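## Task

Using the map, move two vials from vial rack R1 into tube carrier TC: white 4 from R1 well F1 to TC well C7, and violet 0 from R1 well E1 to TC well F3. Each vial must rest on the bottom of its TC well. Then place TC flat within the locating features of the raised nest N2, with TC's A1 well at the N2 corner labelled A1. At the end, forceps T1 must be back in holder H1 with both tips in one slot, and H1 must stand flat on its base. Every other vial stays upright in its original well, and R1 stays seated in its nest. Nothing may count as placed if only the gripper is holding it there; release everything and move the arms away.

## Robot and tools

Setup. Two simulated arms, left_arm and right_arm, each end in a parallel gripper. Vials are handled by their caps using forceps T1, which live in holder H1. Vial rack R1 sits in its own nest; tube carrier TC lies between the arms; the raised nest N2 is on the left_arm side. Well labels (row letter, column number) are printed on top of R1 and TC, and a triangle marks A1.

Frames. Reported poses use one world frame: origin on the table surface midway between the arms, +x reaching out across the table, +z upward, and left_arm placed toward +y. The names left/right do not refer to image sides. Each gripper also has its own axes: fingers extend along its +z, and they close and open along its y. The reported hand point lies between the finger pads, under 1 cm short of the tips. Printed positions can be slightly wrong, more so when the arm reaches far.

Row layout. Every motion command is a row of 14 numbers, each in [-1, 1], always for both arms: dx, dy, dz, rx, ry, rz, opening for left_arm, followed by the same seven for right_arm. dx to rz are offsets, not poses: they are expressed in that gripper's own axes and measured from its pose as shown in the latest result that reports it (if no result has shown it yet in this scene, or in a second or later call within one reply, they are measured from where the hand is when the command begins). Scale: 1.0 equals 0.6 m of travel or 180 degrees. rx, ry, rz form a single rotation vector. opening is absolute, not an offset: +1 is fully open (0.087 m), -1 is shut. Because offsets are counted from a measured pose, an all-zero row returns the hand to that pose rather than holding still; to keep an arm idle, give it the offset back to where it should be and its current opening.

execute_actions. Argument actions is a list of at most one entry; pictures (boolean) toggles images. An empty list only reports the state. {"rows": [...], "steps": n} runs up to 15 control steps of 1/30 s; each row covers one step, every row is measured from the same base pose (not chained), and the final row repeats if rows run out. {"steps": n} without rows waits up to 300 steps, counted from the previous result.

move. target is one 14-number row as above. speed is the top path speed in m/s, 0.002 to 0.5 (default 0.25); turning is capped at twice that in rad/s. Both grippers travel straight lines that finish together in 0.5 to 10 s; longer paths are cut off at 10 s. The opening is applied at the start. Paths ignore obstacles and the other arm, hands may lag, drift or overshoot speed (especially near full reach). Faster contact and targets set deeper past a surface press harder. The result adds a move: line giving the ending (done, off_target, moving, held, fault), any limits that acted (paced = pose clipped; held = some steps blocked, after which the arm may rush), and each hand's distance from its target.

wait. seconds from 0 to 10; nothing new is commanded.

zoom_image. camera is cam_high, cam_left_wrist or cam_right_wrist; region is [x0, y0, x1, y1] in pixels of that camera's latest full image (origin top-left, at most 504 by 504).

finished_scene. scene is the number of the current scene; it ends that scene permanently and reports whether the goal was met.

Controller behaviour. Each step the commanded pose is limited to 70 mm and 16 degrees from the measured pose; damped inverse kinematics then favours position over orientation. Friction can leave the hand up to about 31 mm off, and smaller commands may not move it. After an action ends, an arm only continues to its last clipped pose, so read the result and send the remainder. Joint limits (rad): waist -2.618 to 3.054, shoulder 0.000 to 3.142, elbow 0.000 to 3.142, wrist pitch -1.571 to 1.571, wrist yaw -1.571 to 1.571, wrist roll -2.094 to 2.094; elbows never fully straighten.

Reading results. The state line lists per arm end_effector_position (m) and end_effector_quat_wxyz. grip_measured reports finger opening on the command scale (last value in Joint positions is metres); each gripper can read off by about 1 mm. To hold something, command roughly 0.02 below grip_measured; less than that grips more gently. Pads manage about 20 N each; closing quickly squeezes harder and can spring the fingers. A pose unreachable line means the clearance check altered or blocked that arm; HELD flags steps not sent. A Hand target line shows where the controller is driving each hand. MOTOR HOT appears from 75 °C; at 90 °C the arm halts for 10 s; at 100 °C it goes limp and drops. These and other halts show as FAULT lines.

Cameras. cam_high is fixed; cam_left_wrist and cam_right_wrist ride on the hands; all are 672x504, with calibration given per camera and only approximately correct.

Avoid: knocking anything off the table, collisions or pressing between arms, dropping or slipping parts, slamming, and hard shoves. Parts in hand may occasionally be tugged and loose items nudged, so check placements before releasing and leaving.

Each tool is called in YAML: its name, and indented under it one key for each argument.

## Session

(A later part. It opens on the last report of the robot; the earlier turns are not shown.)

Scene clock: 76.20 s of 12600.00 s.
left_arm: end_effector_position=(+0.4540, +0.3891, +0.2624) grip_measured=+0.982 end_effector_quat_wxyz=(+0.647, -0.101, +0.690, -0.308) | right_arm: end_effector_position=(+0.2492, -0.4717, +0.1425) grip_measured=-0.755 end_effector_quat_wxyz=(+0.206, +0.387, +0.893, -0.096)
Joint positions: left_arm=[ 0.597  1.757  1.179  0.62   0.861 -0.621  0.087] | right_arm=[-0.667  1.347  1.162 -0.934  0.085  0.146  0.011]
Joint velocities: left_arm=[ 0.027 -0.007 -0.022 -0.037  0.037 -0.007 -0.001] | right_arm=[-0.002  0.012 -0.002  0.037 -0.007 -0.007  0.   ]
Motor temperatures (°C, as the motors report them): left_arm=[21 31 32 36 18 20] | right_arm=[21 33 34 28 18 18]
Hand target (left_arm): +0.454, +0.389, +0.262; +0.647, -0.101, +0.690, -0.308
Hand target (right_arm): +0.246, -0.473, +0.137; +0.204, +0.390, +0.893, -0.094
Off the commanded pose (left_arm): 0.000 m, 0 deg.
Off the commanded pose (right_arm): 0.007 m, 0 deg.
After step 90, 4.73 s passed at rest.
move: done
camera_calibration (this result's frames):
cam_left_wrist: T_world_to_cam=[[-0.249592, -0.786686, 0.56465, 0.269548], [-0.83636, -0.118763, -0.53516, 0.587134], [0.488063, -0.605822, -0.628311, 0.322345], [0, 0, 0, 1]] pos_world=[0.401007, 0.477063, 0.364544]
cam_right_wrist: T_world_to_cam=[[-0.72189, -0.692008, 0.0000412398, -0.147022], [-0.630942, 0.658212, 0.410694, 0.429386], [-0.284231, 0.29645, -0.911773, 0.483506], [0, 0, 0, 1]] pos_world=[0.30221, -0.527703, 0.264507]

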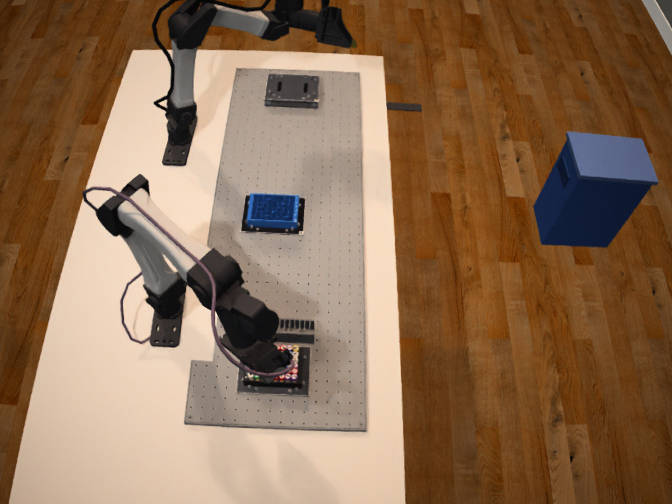

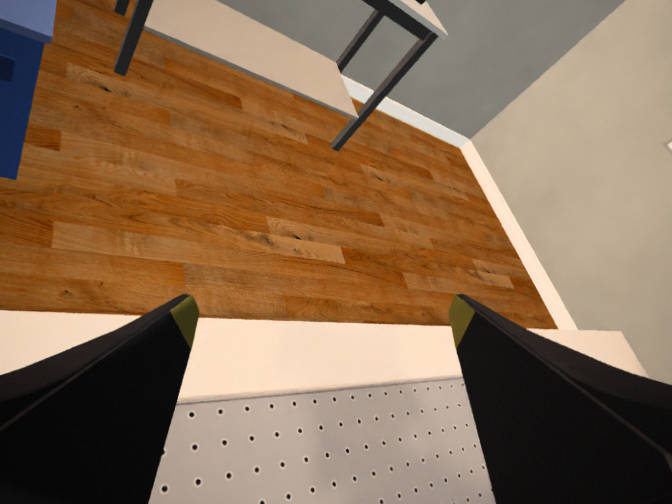

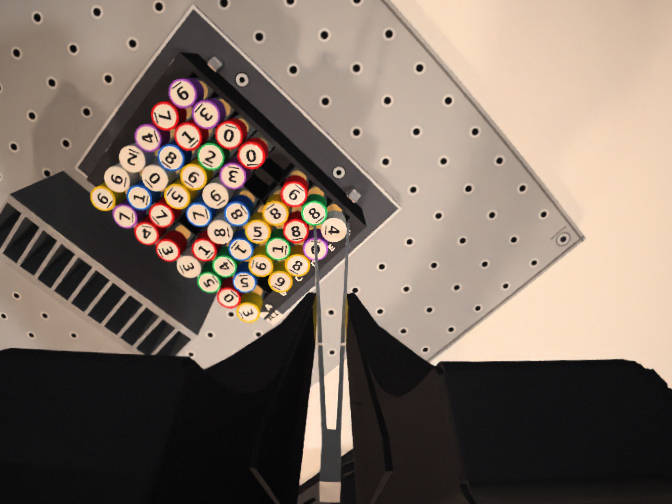

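move:
  target: [0,0,0,0,0,0,1,0.007,0,0.014,0,0.002,0,-0.755]
  speed: 0.02

move:
  target: [0,0,0,0,0,0,1,0,0,0,0,0,0,-0.825]

zoom_image:
  camera: "cam_right_wrist"
  region: [270,150,400,300]

Scene clock: 85.80 s of 12600.00 s.
left_arm: end_effector_position=(+0.4540, +0.3891, +0.2624) grip_measured=+0.982 end_effector_quat_wxyz=(+0.647, -0.101, +0.690, -0.308) | right_arm: end_effector_position=(+0.2519, -0.4738, +0.1435) grip_measured=-0.755 end_effector_quat_wxyz=(+0.213, +0.387, +0.892, -0.098)
Joint positions: left_arm=[ 0.597  1.757  1.179  0.62   0.861 -0.621  0.087] | right_arm=[-0.667  1.347  1.162 -0.92   0.085  0.146  0.011]
Joint velocities: left_arm=[-0.002 -0.002 -0.022 -0.125 -0.022  0.007 -0.001] | right_arm=[ 0.007 -0.017 -0.007  0.051  0.037 -0.066 -0.   ]
Motor temperatures (°C, as the motors report them): left_arm=[21 31 32 37 18 20] | right_arm=[21 33 34 28 18 18]
Hand target (left_arm): +0.454, +0.389, +0.262; +0.647, -0.101, +0.690, -0.308
Hand target (right_arm): +0.249, -0.472, +0.133; +0.203, +0.388, +0.894, -0.095
Off the commanded pose (left_arm): 0.000 m, 0 deg.
Off the commanded pose (right_arm): 0.011 m, 1 deg.
After step 90, 5.90 s passed at rest.
move: off_target (right_arm)
camera_calibration (this result's frames):
cam_left_wrist: T_world_to_cam=[[-0.249592, -0.786686, 0.56465, 0.269548], [-0.83636, -0.118763, -0.53516, 0.587134], [0.488063, -0.605822, -0.628311, 0.322345], [0, 0, 0, 1]] pos_world=[0.401007, 0.477063, 0.364544]
cam_right_wrist: T_world_to_cam=[[-0.721644, -0.692262, -0.00194675, -0.146413], [-0.635648, 0.661508, 0.397942, 0.436612], [-0.274192, 0.28841, -0.917409, 0.480309], [0, 0, 0, 1]] pos_world=[0.303571, -0.528704, 0.266608]

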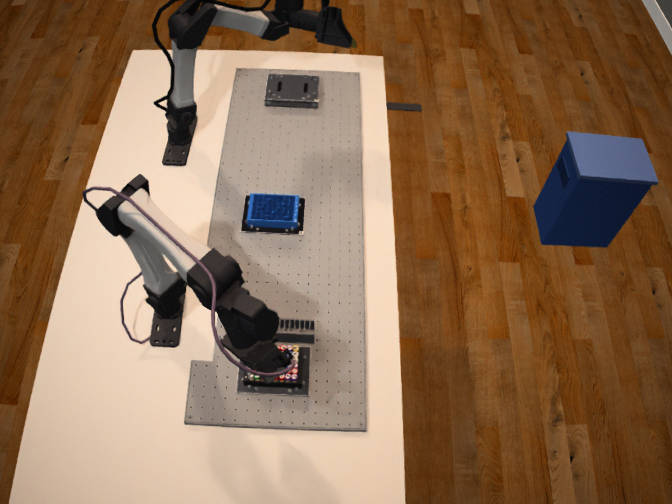

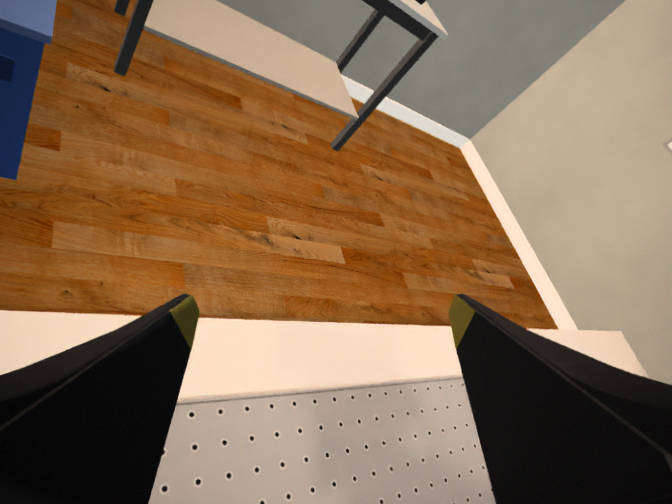

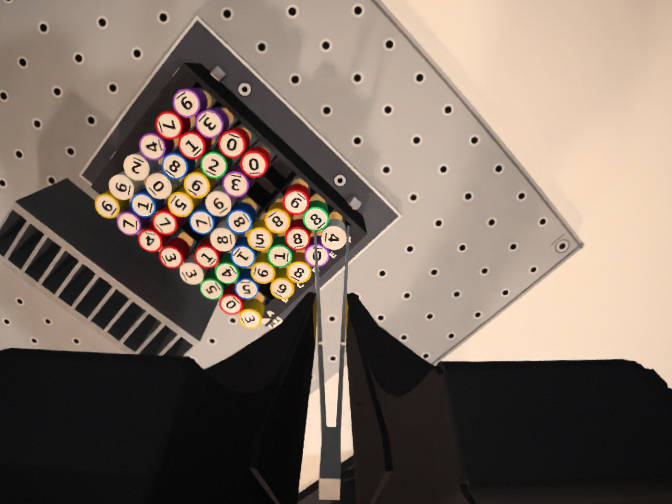

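Scene clock: 86.30 s of 12600.00 s.
left_arm: end_effector_position=(+0.4540, +0.3891, +0.2624) grip_measured=+0.982 end_effector_quat_wxyz=(+0.647, -0.101, +0.690, -0.308) | right_arm: end_effector_position=(+0.2519, -0.4738, +0.1435) grip_measured=-0.824 end_effector_quat_wxyz=(+0.213, +0.387, +0.892, -0.098)
Joint positions: left_arm=[ 0.597  1.757  1.179  0.62   0.861 -0.621  0.087] | right_arm=[-0.667  1.347  1.162 -0.92   0.085  0.146  0.008]
Joint velocities: left_arm=[-0.012 -0.007  0.012  0.007 -0.066 -0.007 -0.   ] | right_arm=[ 0.002 -0.032 -0.007 -0.125 -0.007 -0.022  0.   ]
Motor temperatures (°C, as the motors report them): left_arm=[21 31 32 37 18 20] | right_arm=[21 33 34 28 18 18]
Hand target (left_arm): +0.454, +0.389, +0.262; +0.647, -0.101, +0.690, -0.308
Hand target (right_arm): +0.252, -0.474, +0.144; +0.213, +0.387, +0.892, -0.098
Off the commanded pose (left_arm): 0.000 m, 0 deg.
Off the commanded pose (right_arm): 0.000 m, 0 deg.
move: done
camera_calibration (this result's frames):
cam_left_wrist: T_world_to_cam=[[-0.249592, -0.786686, 0.56465, 0.269548], [-0.83636, -0.118763, -0.53516, 0.587134], [0.488063, -0.605822, -0.628311, 0.322345], [0, 0, 0, 1]] pos_world=[0.401007, 0.477063, 0.364544]
cam_right_wrist: T_world_to_cam=[[-0.721644, -0.692262, -0.00194675, -0.146413], [-0.635648, 0.661508, 0.397942, 0.436612], [-0.274192, 0.28841, -0.917409, 0.480309], [0, 0, 0, 1]] pos_world=[0.303571, -0.528704, 0.266608]

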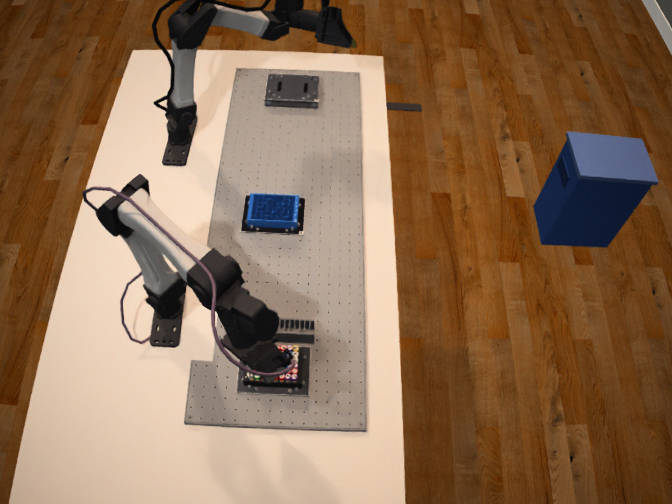

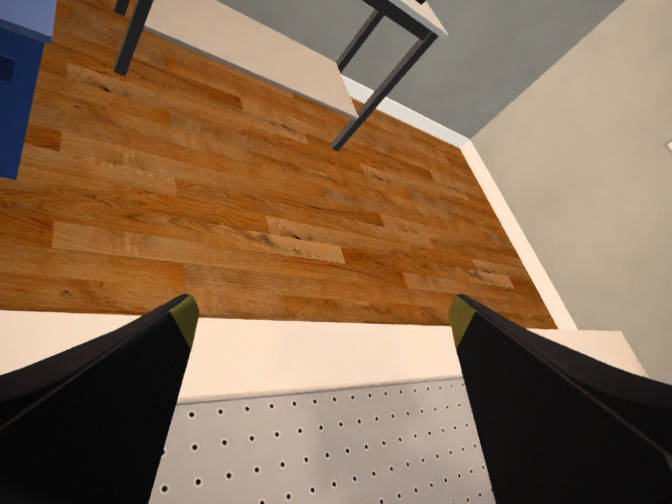

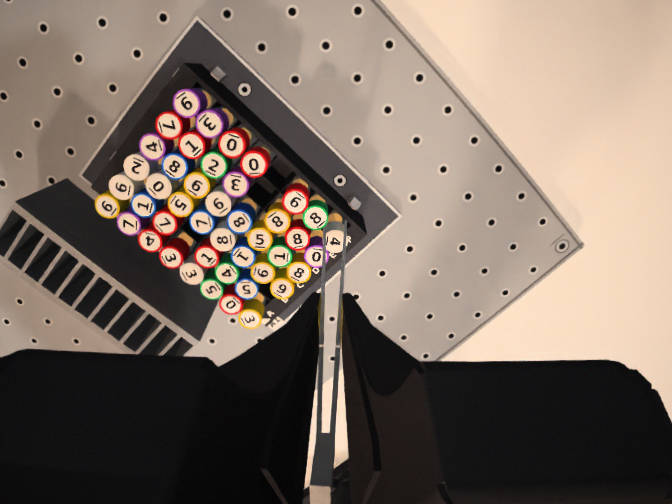

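Region (270, 150, 400, 300) of cam_right_wrist's 672x504 image, scaled by 3.360, with more detail than that image has; it fills the left 437 columns of this view, and the rest is white.

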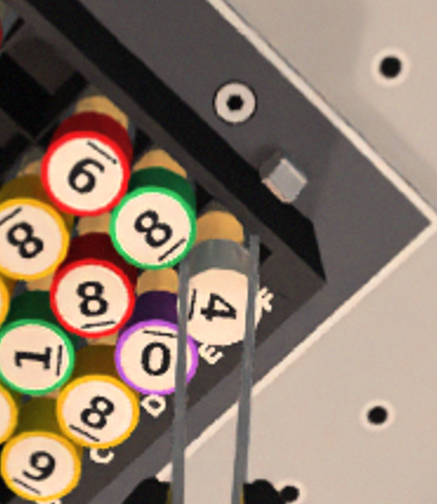

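move:
  target: [0,0,0,0,0,0,1,0,0,0,0,0,0,-0.755]

move:
  target: [0,0,0,0,0,0,1,0.010,-0.002,0,0,0.0075,0,-0.755]
  speed: 0.02

zoom_image:
  camera: "cam_right_wrist"
  region: [270,150,400,300]

Scene clock: 93.33 s of 12600.00 s.
left_arm: end_effector_position=(+0.4540, +0.3891, +0.2624) grip_measured=+0.982 end_effector_quat_wxyz=(+0.647, -0.101, +0.690, -0.308) | right_arm: end_effector_position=(+0.2519, -0.4738, +0.1435) grip_measured=-0.755 end_effector_quat_wxyz=(+0.213, +0.387, +0.892, -0.098)
Joint positions: left_arm=[ 0.597  1.757  1.179  0.62   0.861 -0.621  0.087] | right_arm=[-0.667  1.347  1.162 -0.92   0.085  0.146  0.011]
Joint velocities: left_arm=[-0.017 -0.012 -0.027 -0.007 -0.066 -0.051 -0.001] | right_arm=[-0.007 -0.002 -0.002 -0.007 -0.007  0.022  0.001]
Motor temperatures (°C, as the motors report them): left_arm=[21 32 32 37 18 20] | right_arm=[21 33 34 28 18 18]
Hand target (left_arm): +0.454, +0.389, +0.262; +0.647, -0.101, +0.690, -0.308
Hand target (right_arm): +0.252, -0.474, +0.144; +0.213, +0.387, +0.892, -0.098
Off the commanded pose (left_arm): 0.000 m, 0 deg.
Off the commanded pose (right_arm): 0.000 m, 0 deg.
After step 90, 3.33 s passed at rest.
move: done
camera_calibration (this result's frames):
cam_left_wrist: T_world_to_cam=[[-0.249592, -0.786686, 0.56465, 0.269548], [-0.83636, -0.118763, -0.53516, 0.587134], [0.488063, -0.605822, -0.628311, 0.322345], [0, 0, 0, 1]] pos_world=[0.401007, 0.477063, 0.364544]
cam_right_wrist: T_world_to_cam=[[-0.721644, -0.692262, -0.00194675, -0.146413], [-0.635648, 0.661508, 0.397942, 0.436612], [-0.274192, 0.28841, -0.917409, 0.480309], [0, 0, 0, 1]] pos_world=[0.303571, -0.528704, 0.266608]

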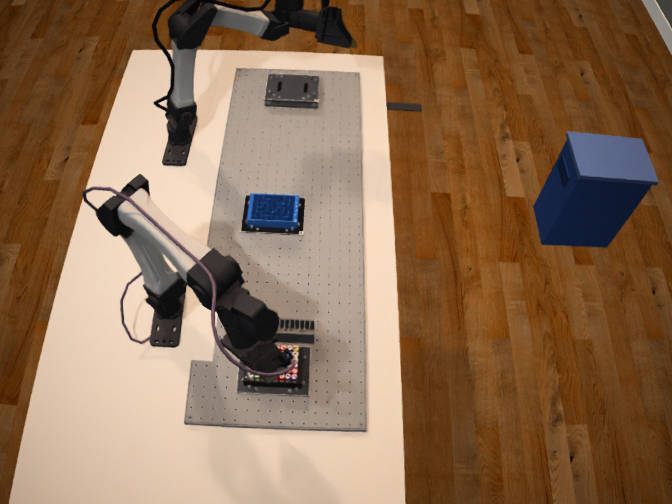

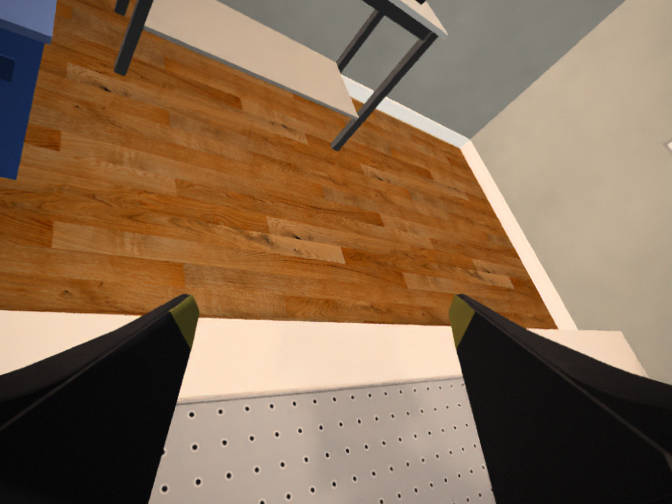

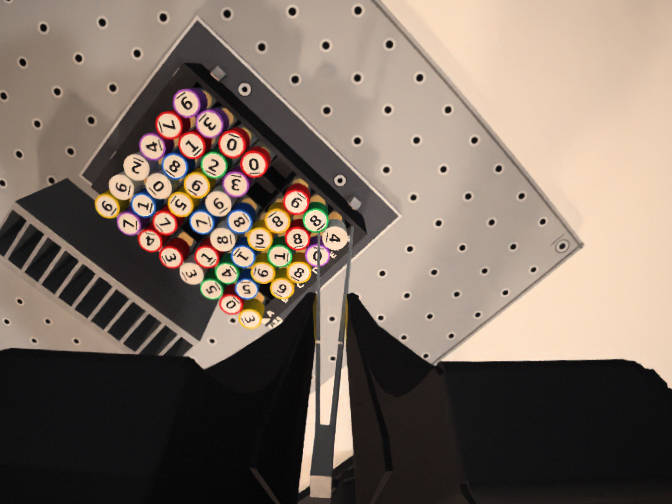

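Scene clock: 94.13 s of 12600.00 s.
left_arm: end_effector_position=(+0.4540, +0.3891, +0.2624) grip_measured=+0.982 end_effector_quat_wxyz=(+0.647, -0.101, +0.690, -0.308) | right_arm: end_effector_position=(+0.2515, -0.4735, +0.1434) grip_measured=-0.755 end_effector_quat_wxyz=(+0.212, +0.387, +0.892, -0.098)
Joint positions: left_arm=[ 0.597  1.757  1.179  0.62   0.861 -0.621  0.087] | right_arm=[-0.667  1.347  1.162 -0.922  0.085  0.146  0.011]
Joint velocities: left_arm=[ 0.012 -0.017 -0.017 -0.007 -0.081 -0.022  0.001] | right_arm=[ 0.012 -0.007  0.002 -0.007  0.007 -0.022  0.001]
Motor temperatures (°C, as the motors report them): left_arm=[21 32 32 37 18 20] | right_arm=[21 33 34 28 18 18]
Hand target (left_arm): +0.454, +0.389, +0.262; +0.647, -0.101, +0.690, -0.308
Hand target (right_arm): +0.247, -0.471, +0.141; +0.203, +0.388, +0.894, -0.093
Off the commanded pose (left_arm): 0.000 m, 0 deg.
Off the commanded pose (right_arm): 0.006 m, 1 deg.
move: done
camera_calibration (this result's frames):
cam_left_wrist: T_world_to_cam=[[-0.249592, -0.786686, 0.56465, 0.269548], [-0.83636, -0.118763, -0.53516, 0.587134], [0.488063, -0.605822, -0.628311, 0.322345], [0, 0, 0, 1]] pos_world=[0.401007, 0.477063, 0.364544]
cam_right_wrist: T_world_to_cam=[[-0.721647, -0.69226, -0.00165527, -0.146523], [-0.635044, 0.661046, 0.39967, 0.435633], [-0.275582, 0.289472, -0.916657, 0.480741], [0, 0, 0, 1]] pos_world=[0.303392, -0.528567, 0.266323]

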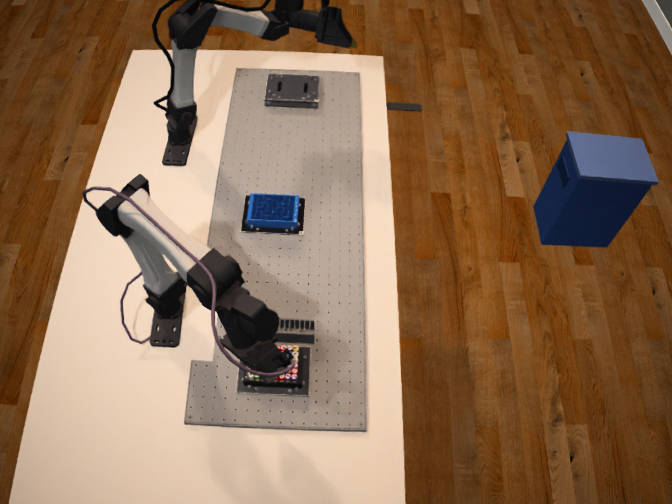

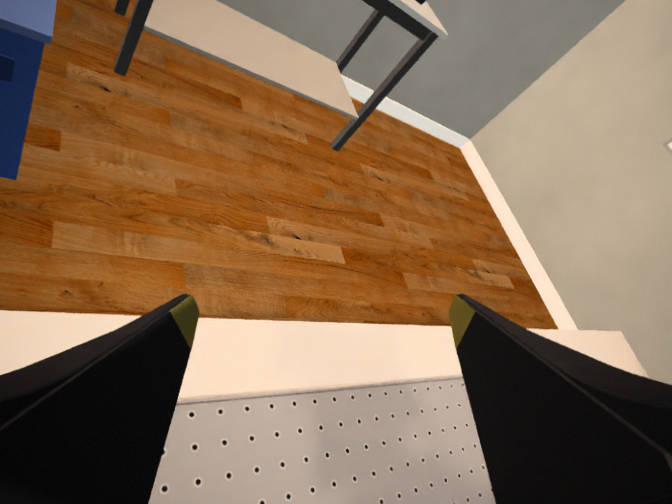

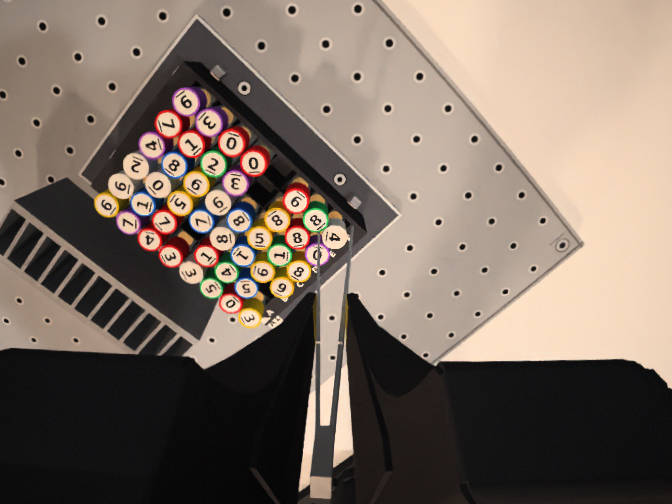

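Region (270, 150, 400, 300) of cam_right_wrist's 672x504 image, scaled by 3.360, with more detail than that image has; it fills the left 437 columns of this view, and the rest is white.

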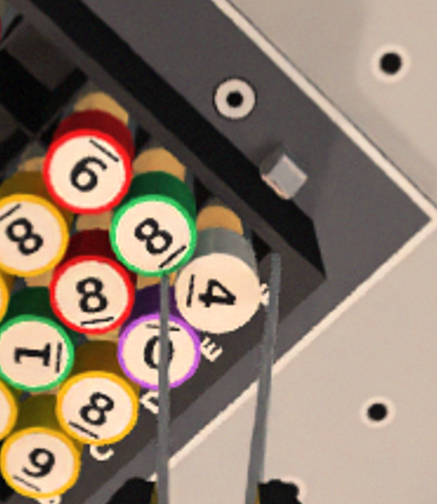

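move:
  target: [0,0,0,0,0,0,1,0.010,-0.002,-0.001,0,0.0075,0,-0.755]
  speed: 0.02

zoom_image:
  camera: "cam_right_wrist"
  region: [270,150,400,300]

Scene clock: 102.50 s of 12600.00 s.
left_arm: end_effector_position=(+0.4540, +0.3891, +0.2624) grip_measured=+0.982 end_effector_quat_wxyz=(+0.647, -0.101, +0.690, -0.308) | right_arm: end_effector_position=(+0.2508, -0.4730, +0.1431) grip_measured=-0.755 end_effector_quat_wxyz=(+0.210, +0.387, +0.892, -0.097)
Joint positions: left_arm=[ 0.597  1.757  1.179  0.62   0.861 -0.621  0.087] | right_arm=[-0.667  1.347  1.162 -0.925  0.085  0.146  0.011]
Joint velocities: left_arm=[-0.002  0.012  0.002 -0.051  0.022  0.007 -0.   ] | right_arm=[-0.002  0.002  0.007  0.007 -0.051 -0.022  0.   ]
Motor temperatures (°C, as the motors report them): left_arm=[21 32 32 37 18 20] | right_arm=[21 33 34 28 18 18]
Hand target (left_arm): +0.454, +0.389, +0.262; +0.647, -0.101, +0.690, -0.308
Hand target (right_arm): +0.247, -0.470, +0.141; +0.202, +0.388, +0.894, -0.093
Off the commanded pose (left_arm): 0.000 m, 0 deg.
Off the commanded pose (right_arm): 0.005 m, 1 deg.
After step 90, 4.57 s passed at rest.
move: done
camera_calibration (this result's frames):
cam_left_wrist: T_world_to_cam=[[-0.249592, -0.786686, 0.56465, 0.269548], [-0.83636, -0.118763, -0.53516, 0.587134], [0.488063, -0.605822, -0.628311, 0.322345], [0, 0, 0, 1]] pos_world=[0.401007, 0.477063, 0.364544]
cam_right_wrist: T_world_to_cam=[[-0.721651, -0.692257, -0.0010723, -0.146746], [-0.633828, 0.660116, 0.403124, 0.433672], [-0.278357, 0.291594, -0.915145, 0.481601], [0, 0, 0, 1]] pos_world=[0.303032, -0.528292, 0.265754]

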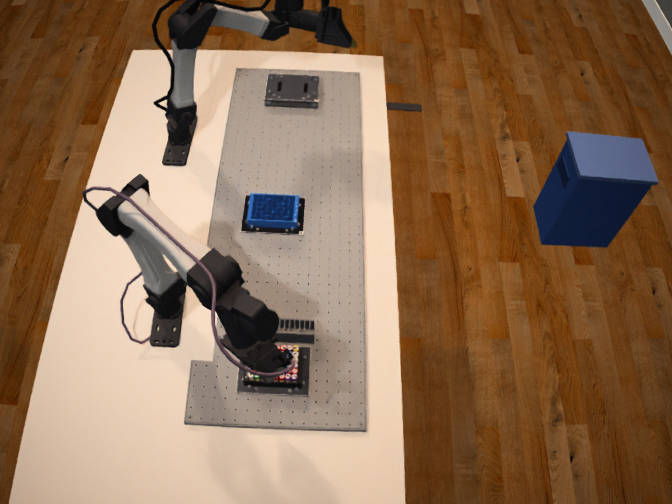

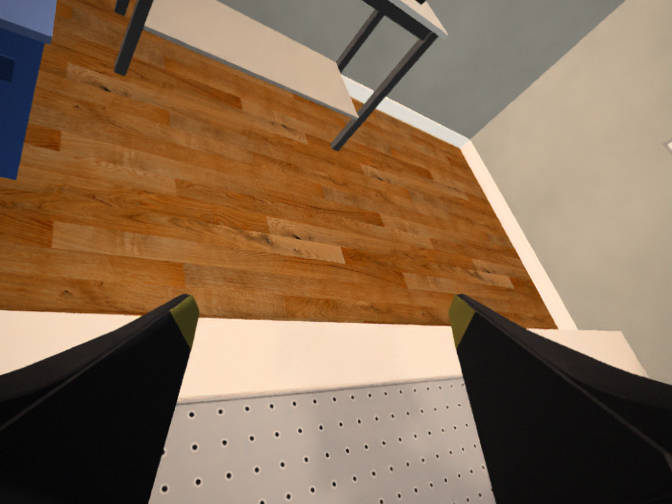

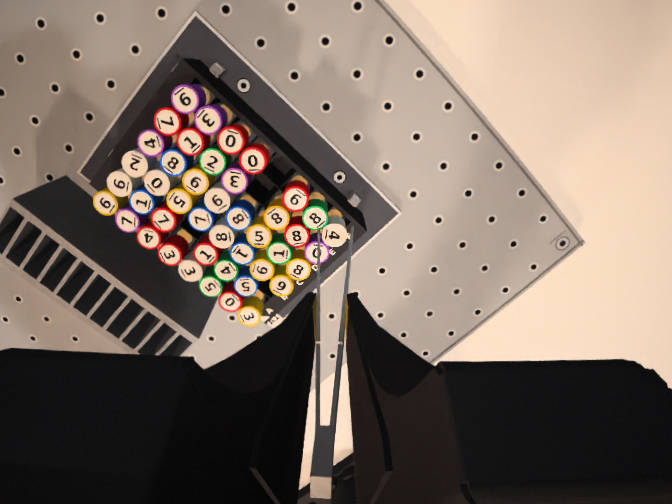

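Region (270, 150, 400, 300) of cam_right_wrist's 672x504 image, scaled by 3.360, with more detail than that image has; it fills the left 437 columns of this view, and the rest is white.

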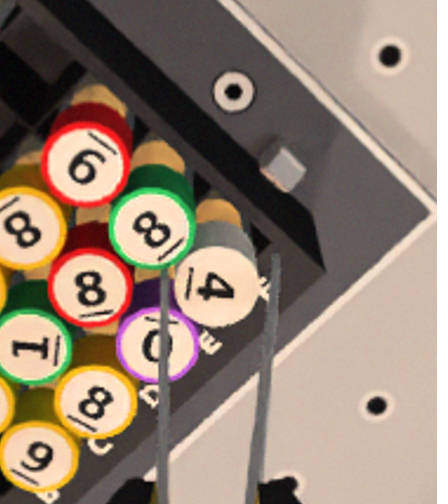

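move:
  target: [0,0,0,0,0,0,1,0,0,0,0,0,0,-0.825]

zoom_image:
  camera: "cam_right_wrist"
  region: [270,150,400,300]

Scene clock: 108.43 s of 12600.00 s.
left_arm: end_effector_position=(+0.4540, +0.3891, +0.2624) grip_measured=+0.982 end_effector_quat_wxyz=(+0.647, -0.101, +0.690, -0.308) | right_arm: end_effector_position=(+0.2506, -0.4728, +0.1431) grip_measured=-0.820 end_effector_quat_wxyz=(+0.210, +0.387, +0.893, -0.097)
Joint positions: left_arm=[ 0.597  1.757  1.179  0.62   0.861 -0.621  0.087] | right_arm=[-0.667  1.347  1.162 -0.926  0.085  0.146  0.008]
Joint velocities: left_arm=[-0.007 -0.002 -0.007 -0.007 -0.022 -0.037 -0.001] | right_arm=[-0.027  0.002 -0.002  0.007  0.037 -0.007  0.001]
Motor temperatures (°C, as the motors report them): left_arm=[21 32 32 37 18 20] | right_arm=[21 33 35 28 18 18]
Hand target (left_arm): +0.454, +0.389, +0.262; +0.647, -0.101, +0.690, -0.308
Hand target (right_arm): +0.251, -0.473, +0.143; +0.210, +0.387, +0.892, -0.097
Off the commanded pose (left_arm): 0.000 m, 0 deg.
Off the commanded pose (right_arm): 0.000 m, 0 deg.
After step 90, 2.23 s passed at rest.
move: done
camera_calibration (this result's frames):
cam_left_wrist: T_world_to_cam=[[-0.249592, -0.786686, 0.56465, 0.269548], [-0.83636, -0.118763, -0.53516, 0.587134], [0.488063, -0.605822, -0.628311, 0.322345], [0, 0, 0, 1]] pos_world=[0.401007, 0.477063, 0.364544]
cam_right_wrist: T_world_to_cam=[[-0.721651, -0.692256, -0.000955705, -0.14679], [-0.633583, 0.659929, 0.403814, 0.43328], [-0.278912, 0.292018, -0.914841, 0.481772], [0, 0, 0, 1]] pos_world=[0.302959, -0.528237, 0.26564]

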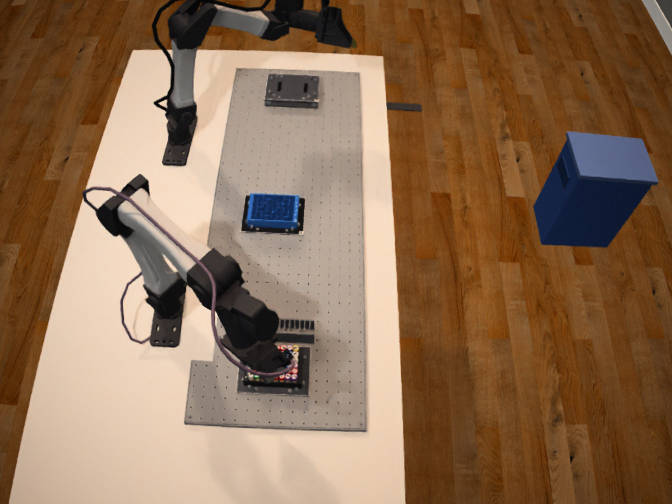

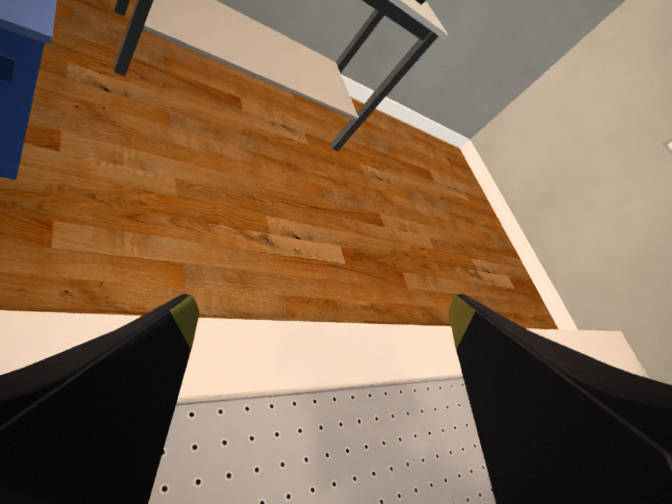

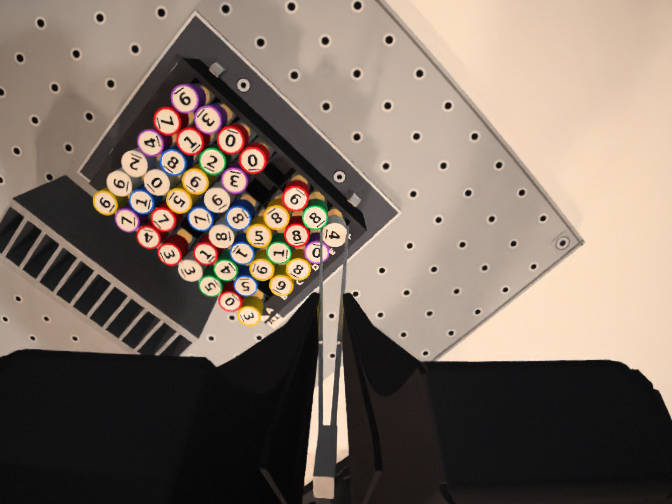

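Region (270, 150, 400, 300) of cam_right_wrist's 672x504 image, scaled by 3.360, with more detail than that image has; it fills the left 437 columns of this view, and the rest is white.

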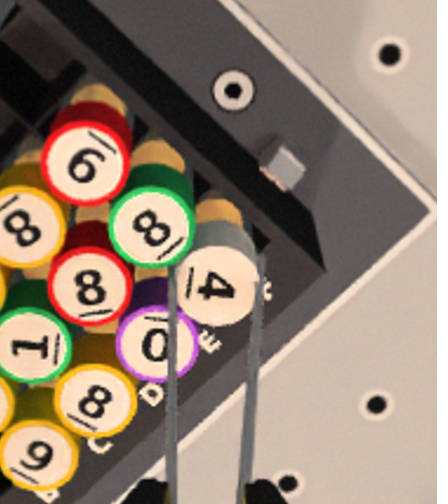

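move:
  target: [0,0,0,0,0,0,1,-0.056,0,-0.112,0,0.004,0,-0.828]
  speed: 0.05

move:
  target: [0,0,0,0,0,0,1,0.522,0.507,-0.269,-0.228,0,-0.445,-0.828]
  speed: 0.18

Scene clock: 118.73 s of 12600.00 s.
left_arm: end_effector_position=(+0.4540, +0.3891, +0.2624) grip_measured=+0.982 end_effector_quat_wxyz=(+0.647, -0.101, +0.690, -0.308) | right_arm: end_effector_position=(+0.2511, -0.4732, +0.2172) grip_measured=-0.823 end_effector_quat_wxyz=(+0.210, +0.387, +0.893, -0.097)
Joint positions: left_arm=[ 0.597  1.757  1.179  0.62   0.861 -0.621  0.087] | right_arm=[-0.667  1.405  1.509 -1.215  0.085  0.146  0.008]
Joint velocities: left_arm=[-0.002  0.002 -0.022 -0.007 -0.037 -0.022 -0.001] | right_arm=[ 0.002 -0.002 -0.012 -0.022  0.007 -0.007  0.   ]
Motor temperatures (°C, as the motors report them): left_arm=[21 32 32 37 18 20] | right_arm=[21 33 35 28 18 18]
Hand target (left_arm): +0.454, +0.389, +0.262; +0.647, -0.101, +0.690, -0.308
Hand target (right_arm): +0.253, -0.472, +0.218; +0.204, +0.388, +0.894, -0.095
Off the commanded pose (left_arm): 0.000 m, 0 deg.
Off the commanded pose (right_arm): 0.002 m, 1 deg.
After step 90, 5.30 s passed at rest.
move: done
camera_calibration (this result's frames):
cam_left_wrist: T_world_to_cam=[[-0.249592, -0.786686, 0.56465, 0.269548], [-0.83636, -0.118763, -0.53516, 0.587134], [0.488063, -0.605822, -0.628311, 0.322345], [0, 0, 0, 1]] pos_world=[0.401007, 0.477063, 0.364544]
cam_right_wrist: T_world_to_cam=[[-0.721651, -0.692256, -0.000955705, -0.146624], [-0.633583, 0.659929, 0.403814, 0.403918], [-0.278912, 0.292018, -0.914841, 0.549818], [0, 0, 0, 1]] pos_world=[0.303455, -0.528616, 0.339748]

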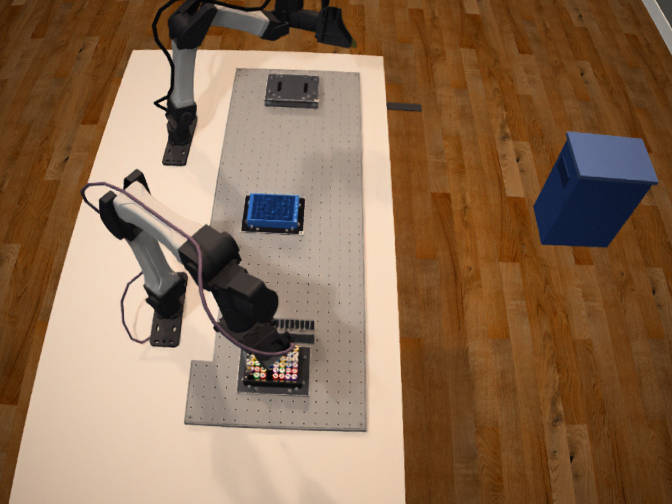

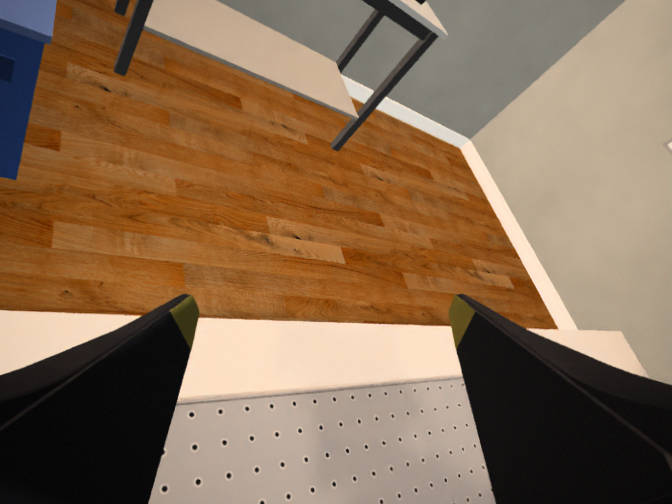

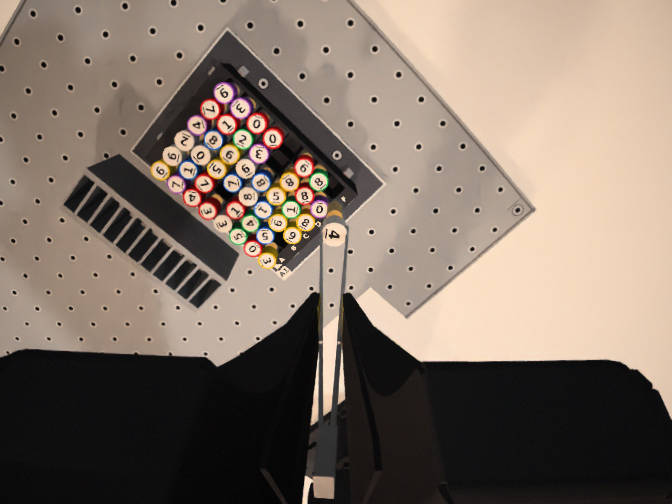

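Scene clock: 123.50 s of 12600.00 s.
left_arm: end_effector_position=(+0.4540, +0.3891, +0.2624) grip_measured=+0.982 end_effector_quat_wxyz=(+0.647, -0.101, +0.690, -0.308) | right_arm: end_effector_position=(+0.2270, -0.0144, +0.2145) grip_measured=-0.823 end_effector_quat_wxyz=(+0.202, -0.344, +0.913, +0.090)
Joint positions: left_arm=[ 0.597  1.757  1.179  0.62   0.861 -0.621  0.087] | right_arm=[ 0.947  1.618  1.702 -1.215  0.078  0.223  0.008]
Joint velocities: left_arm=[ 0.002  0.002  0.002  0.037  0.022 -0.051 -0.001] | right_arm=[-0.012 -0.007  0.017  0.037 -0.066 -0.022 -0.   ]
Motor temperatures (°C, as the motors report them): left_arm=[21 32 32 37 18 20] | right_arm=[21 33 35 28 18 18]
Hand target (left_arm): +0.454, +0.389, +0.262; +0.647, -0.101, +0.690, -0.308
Hand target (right_arm): +0.226, -0.006, +0.218; +0.205, -0.353, +0.907, +0.100
Off the commanded pose (left_arm): 0.000 m, 0 deg.
Off the commanded pose (right_arm): 0.010 m, 2 deg.
move: done
camera_calibration (this result's frames):
cam_left_wrist: T_world_to_cam=[[-0.249592, -0.786686, 0.56465, 0.269548], [-0.83636, -0.118763, -0.53516, 0.587134], [0.488063, -0.605822, -0.628311, 0.322345], [0, 0, 0, 1]] pos_world=[0.401007, 0.477063, 0.364544]
cam_right_wrist: T_world_to_cam=[[0.674493, -0.737326, -0.0375582, -0.15614], [-0.658123, -0.623535, 0.421994, 0.0700543], [-0.334566, -0.259914, -0.90582, 0.409434], [0, 0, 0, 1]] pos_world=[0.288403, 0.0349727, 0.335447]

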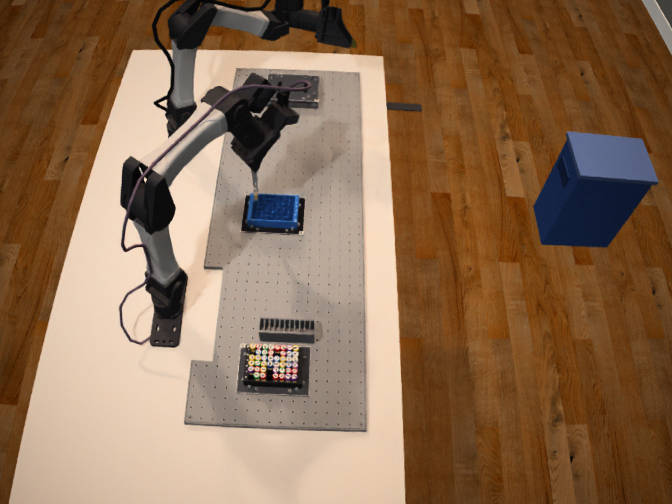

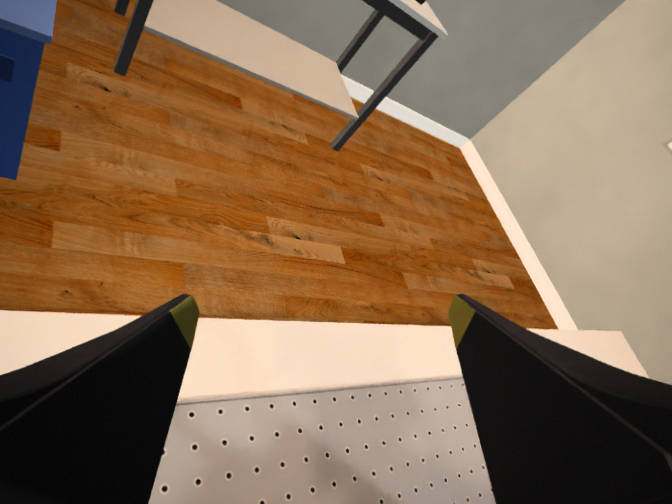

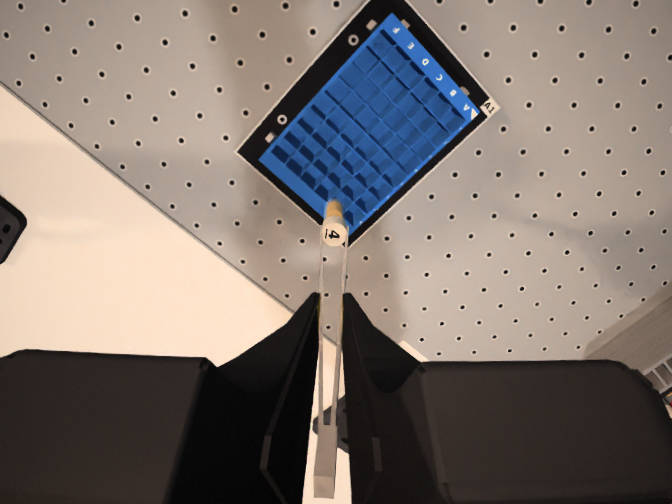

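Forward 9 mm, down to ~.185, fix roll/tilt.

move:
  target: [0,0,0,0,0,0,1,0.011,0,0.056,0.012,-0.005,-0.005,-0.828]
  speed: 0.04

zoom_image:
  camera: "cam_right_wrist"
  region: [250,120,420,270]

zoom_image:
  camera: "cam_high"
  region: [235,170,315,240]

Scene clock: 131.37 s of 12600.00 s.
left_arm: end_effector_position=(+0.4540, +0.3891, +0.2624) grip_measured=+0.982 end_effector_quat_wxyz=(+0.647, -0.101, +0.690, -0.308) | right_arm: end_effector_position=(+0.2351, -0.0086, +0.1846) grip_measured=-0.823 end_effector_quat_wxyz=(+0.214, -0.344, +0.911, +0.078)
Joint positions: left_arm=[ 0.597  1.757  1.179  0.62   0.861 -0.621  0.087] | right_arm=[ 0.956  1.618  1.577 -1.084  0.113  0.221  0.008]
Joint velocities: left_arm=[ 0.017  0.017 -0.002  0.022 -0.007  0.022 -0.001] | right_arm=[-0.007 -0.002 -0.002 -0.007  0.051  0.037  0.   ]
Motor temperatures (°C, as the motors report them): left_arm=[21 32 32 37 18 20] | right_arm=[21 34 36 28 18 18]
Hand target (left_arm): +0.454, +0.389, +0.262; +0.647, -0.101, +0.690, -0.308
Hand target (right_arm): +0.233, -0.009, +0.181; +0.216, -0.346, +0.910, +0.074
Off the commanded pose (left_arm): 0.000 m, 0 deg.
Off the commanded pose (right_arm): 0.004 m, 1 deg.
After step 90, 3.53 s passed at rest.
move: done
camera_calibration (this result's frames):
cam_left_wrist: T_world_to_cam=[[-0.249592, -0.786686, 0.56465, 0.269548], [-0.83636, -0.118763, -0.53516, 0.587134], [0.488063, -0.605822, -0.628311, 0.322345], [0, 0, 0, 1]] pos_world=[0.401007, 0.477063, 0.364544]
cam_right_wrist: T_world_to_cam=[[0.671761, -0.740736, -0.00686838, -0.163487], [-0.673375, -0.614484, 0.411066, 0.0973544], [-0.308712, -0.271513, -0.91158, 0.381434], [0, 0, 0, 1]] pos_world=[0.293134, 0.0422863, 0.306566]

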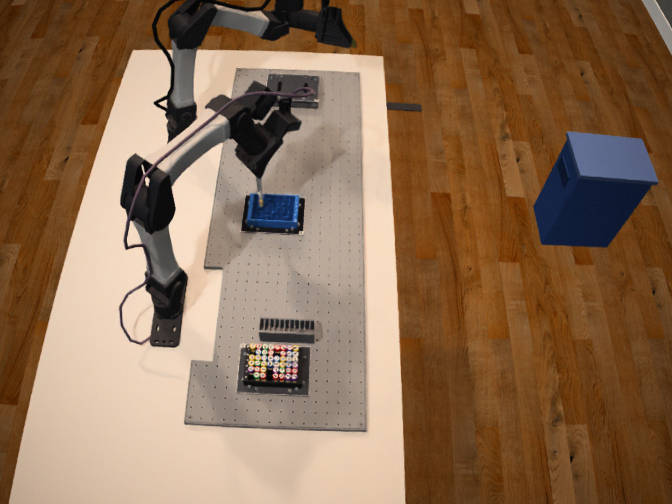

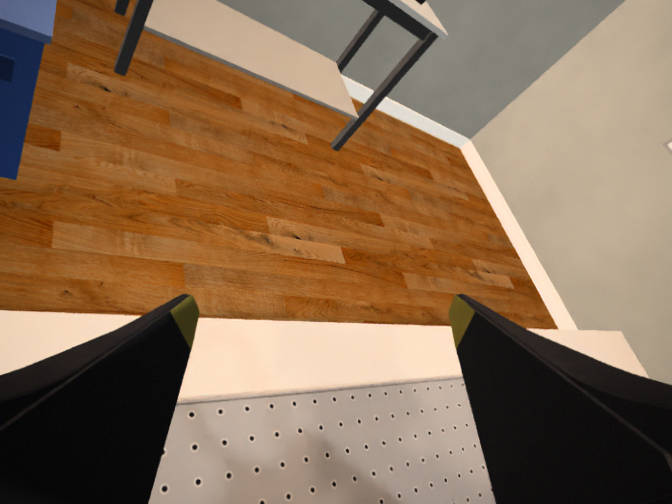

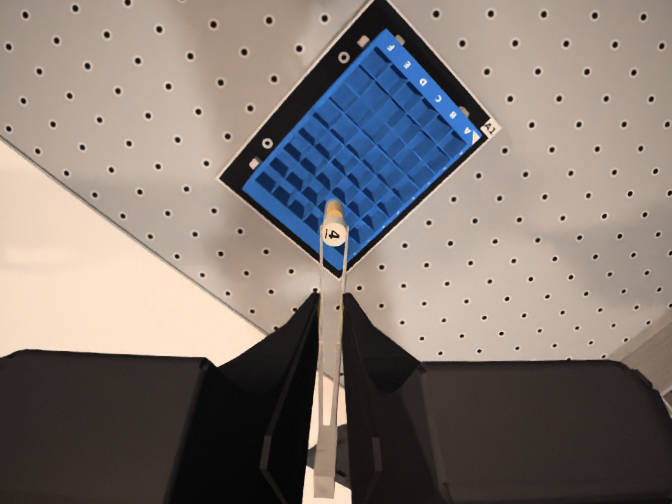

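Region (250, 120, 420, 270) of cam_right_wrist's 672x504 image, scaled by 2.965, with more detail than that image has; it fills the top 445 rows of this view, and the rest is white.

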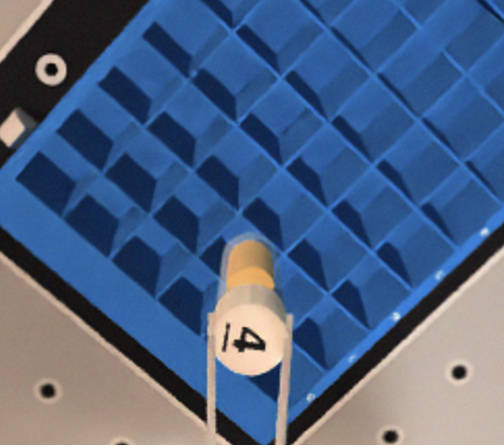

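Region (235, 170, 315, 240) of cam_high's 672x504 image, scaled by 6.300, with more detail than that image has; it fills the top 441 rows of this view, and the rest is white.

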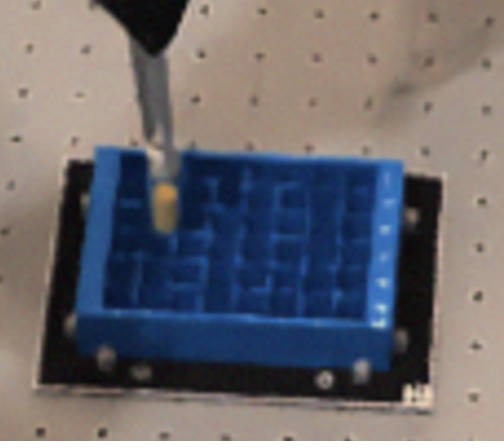

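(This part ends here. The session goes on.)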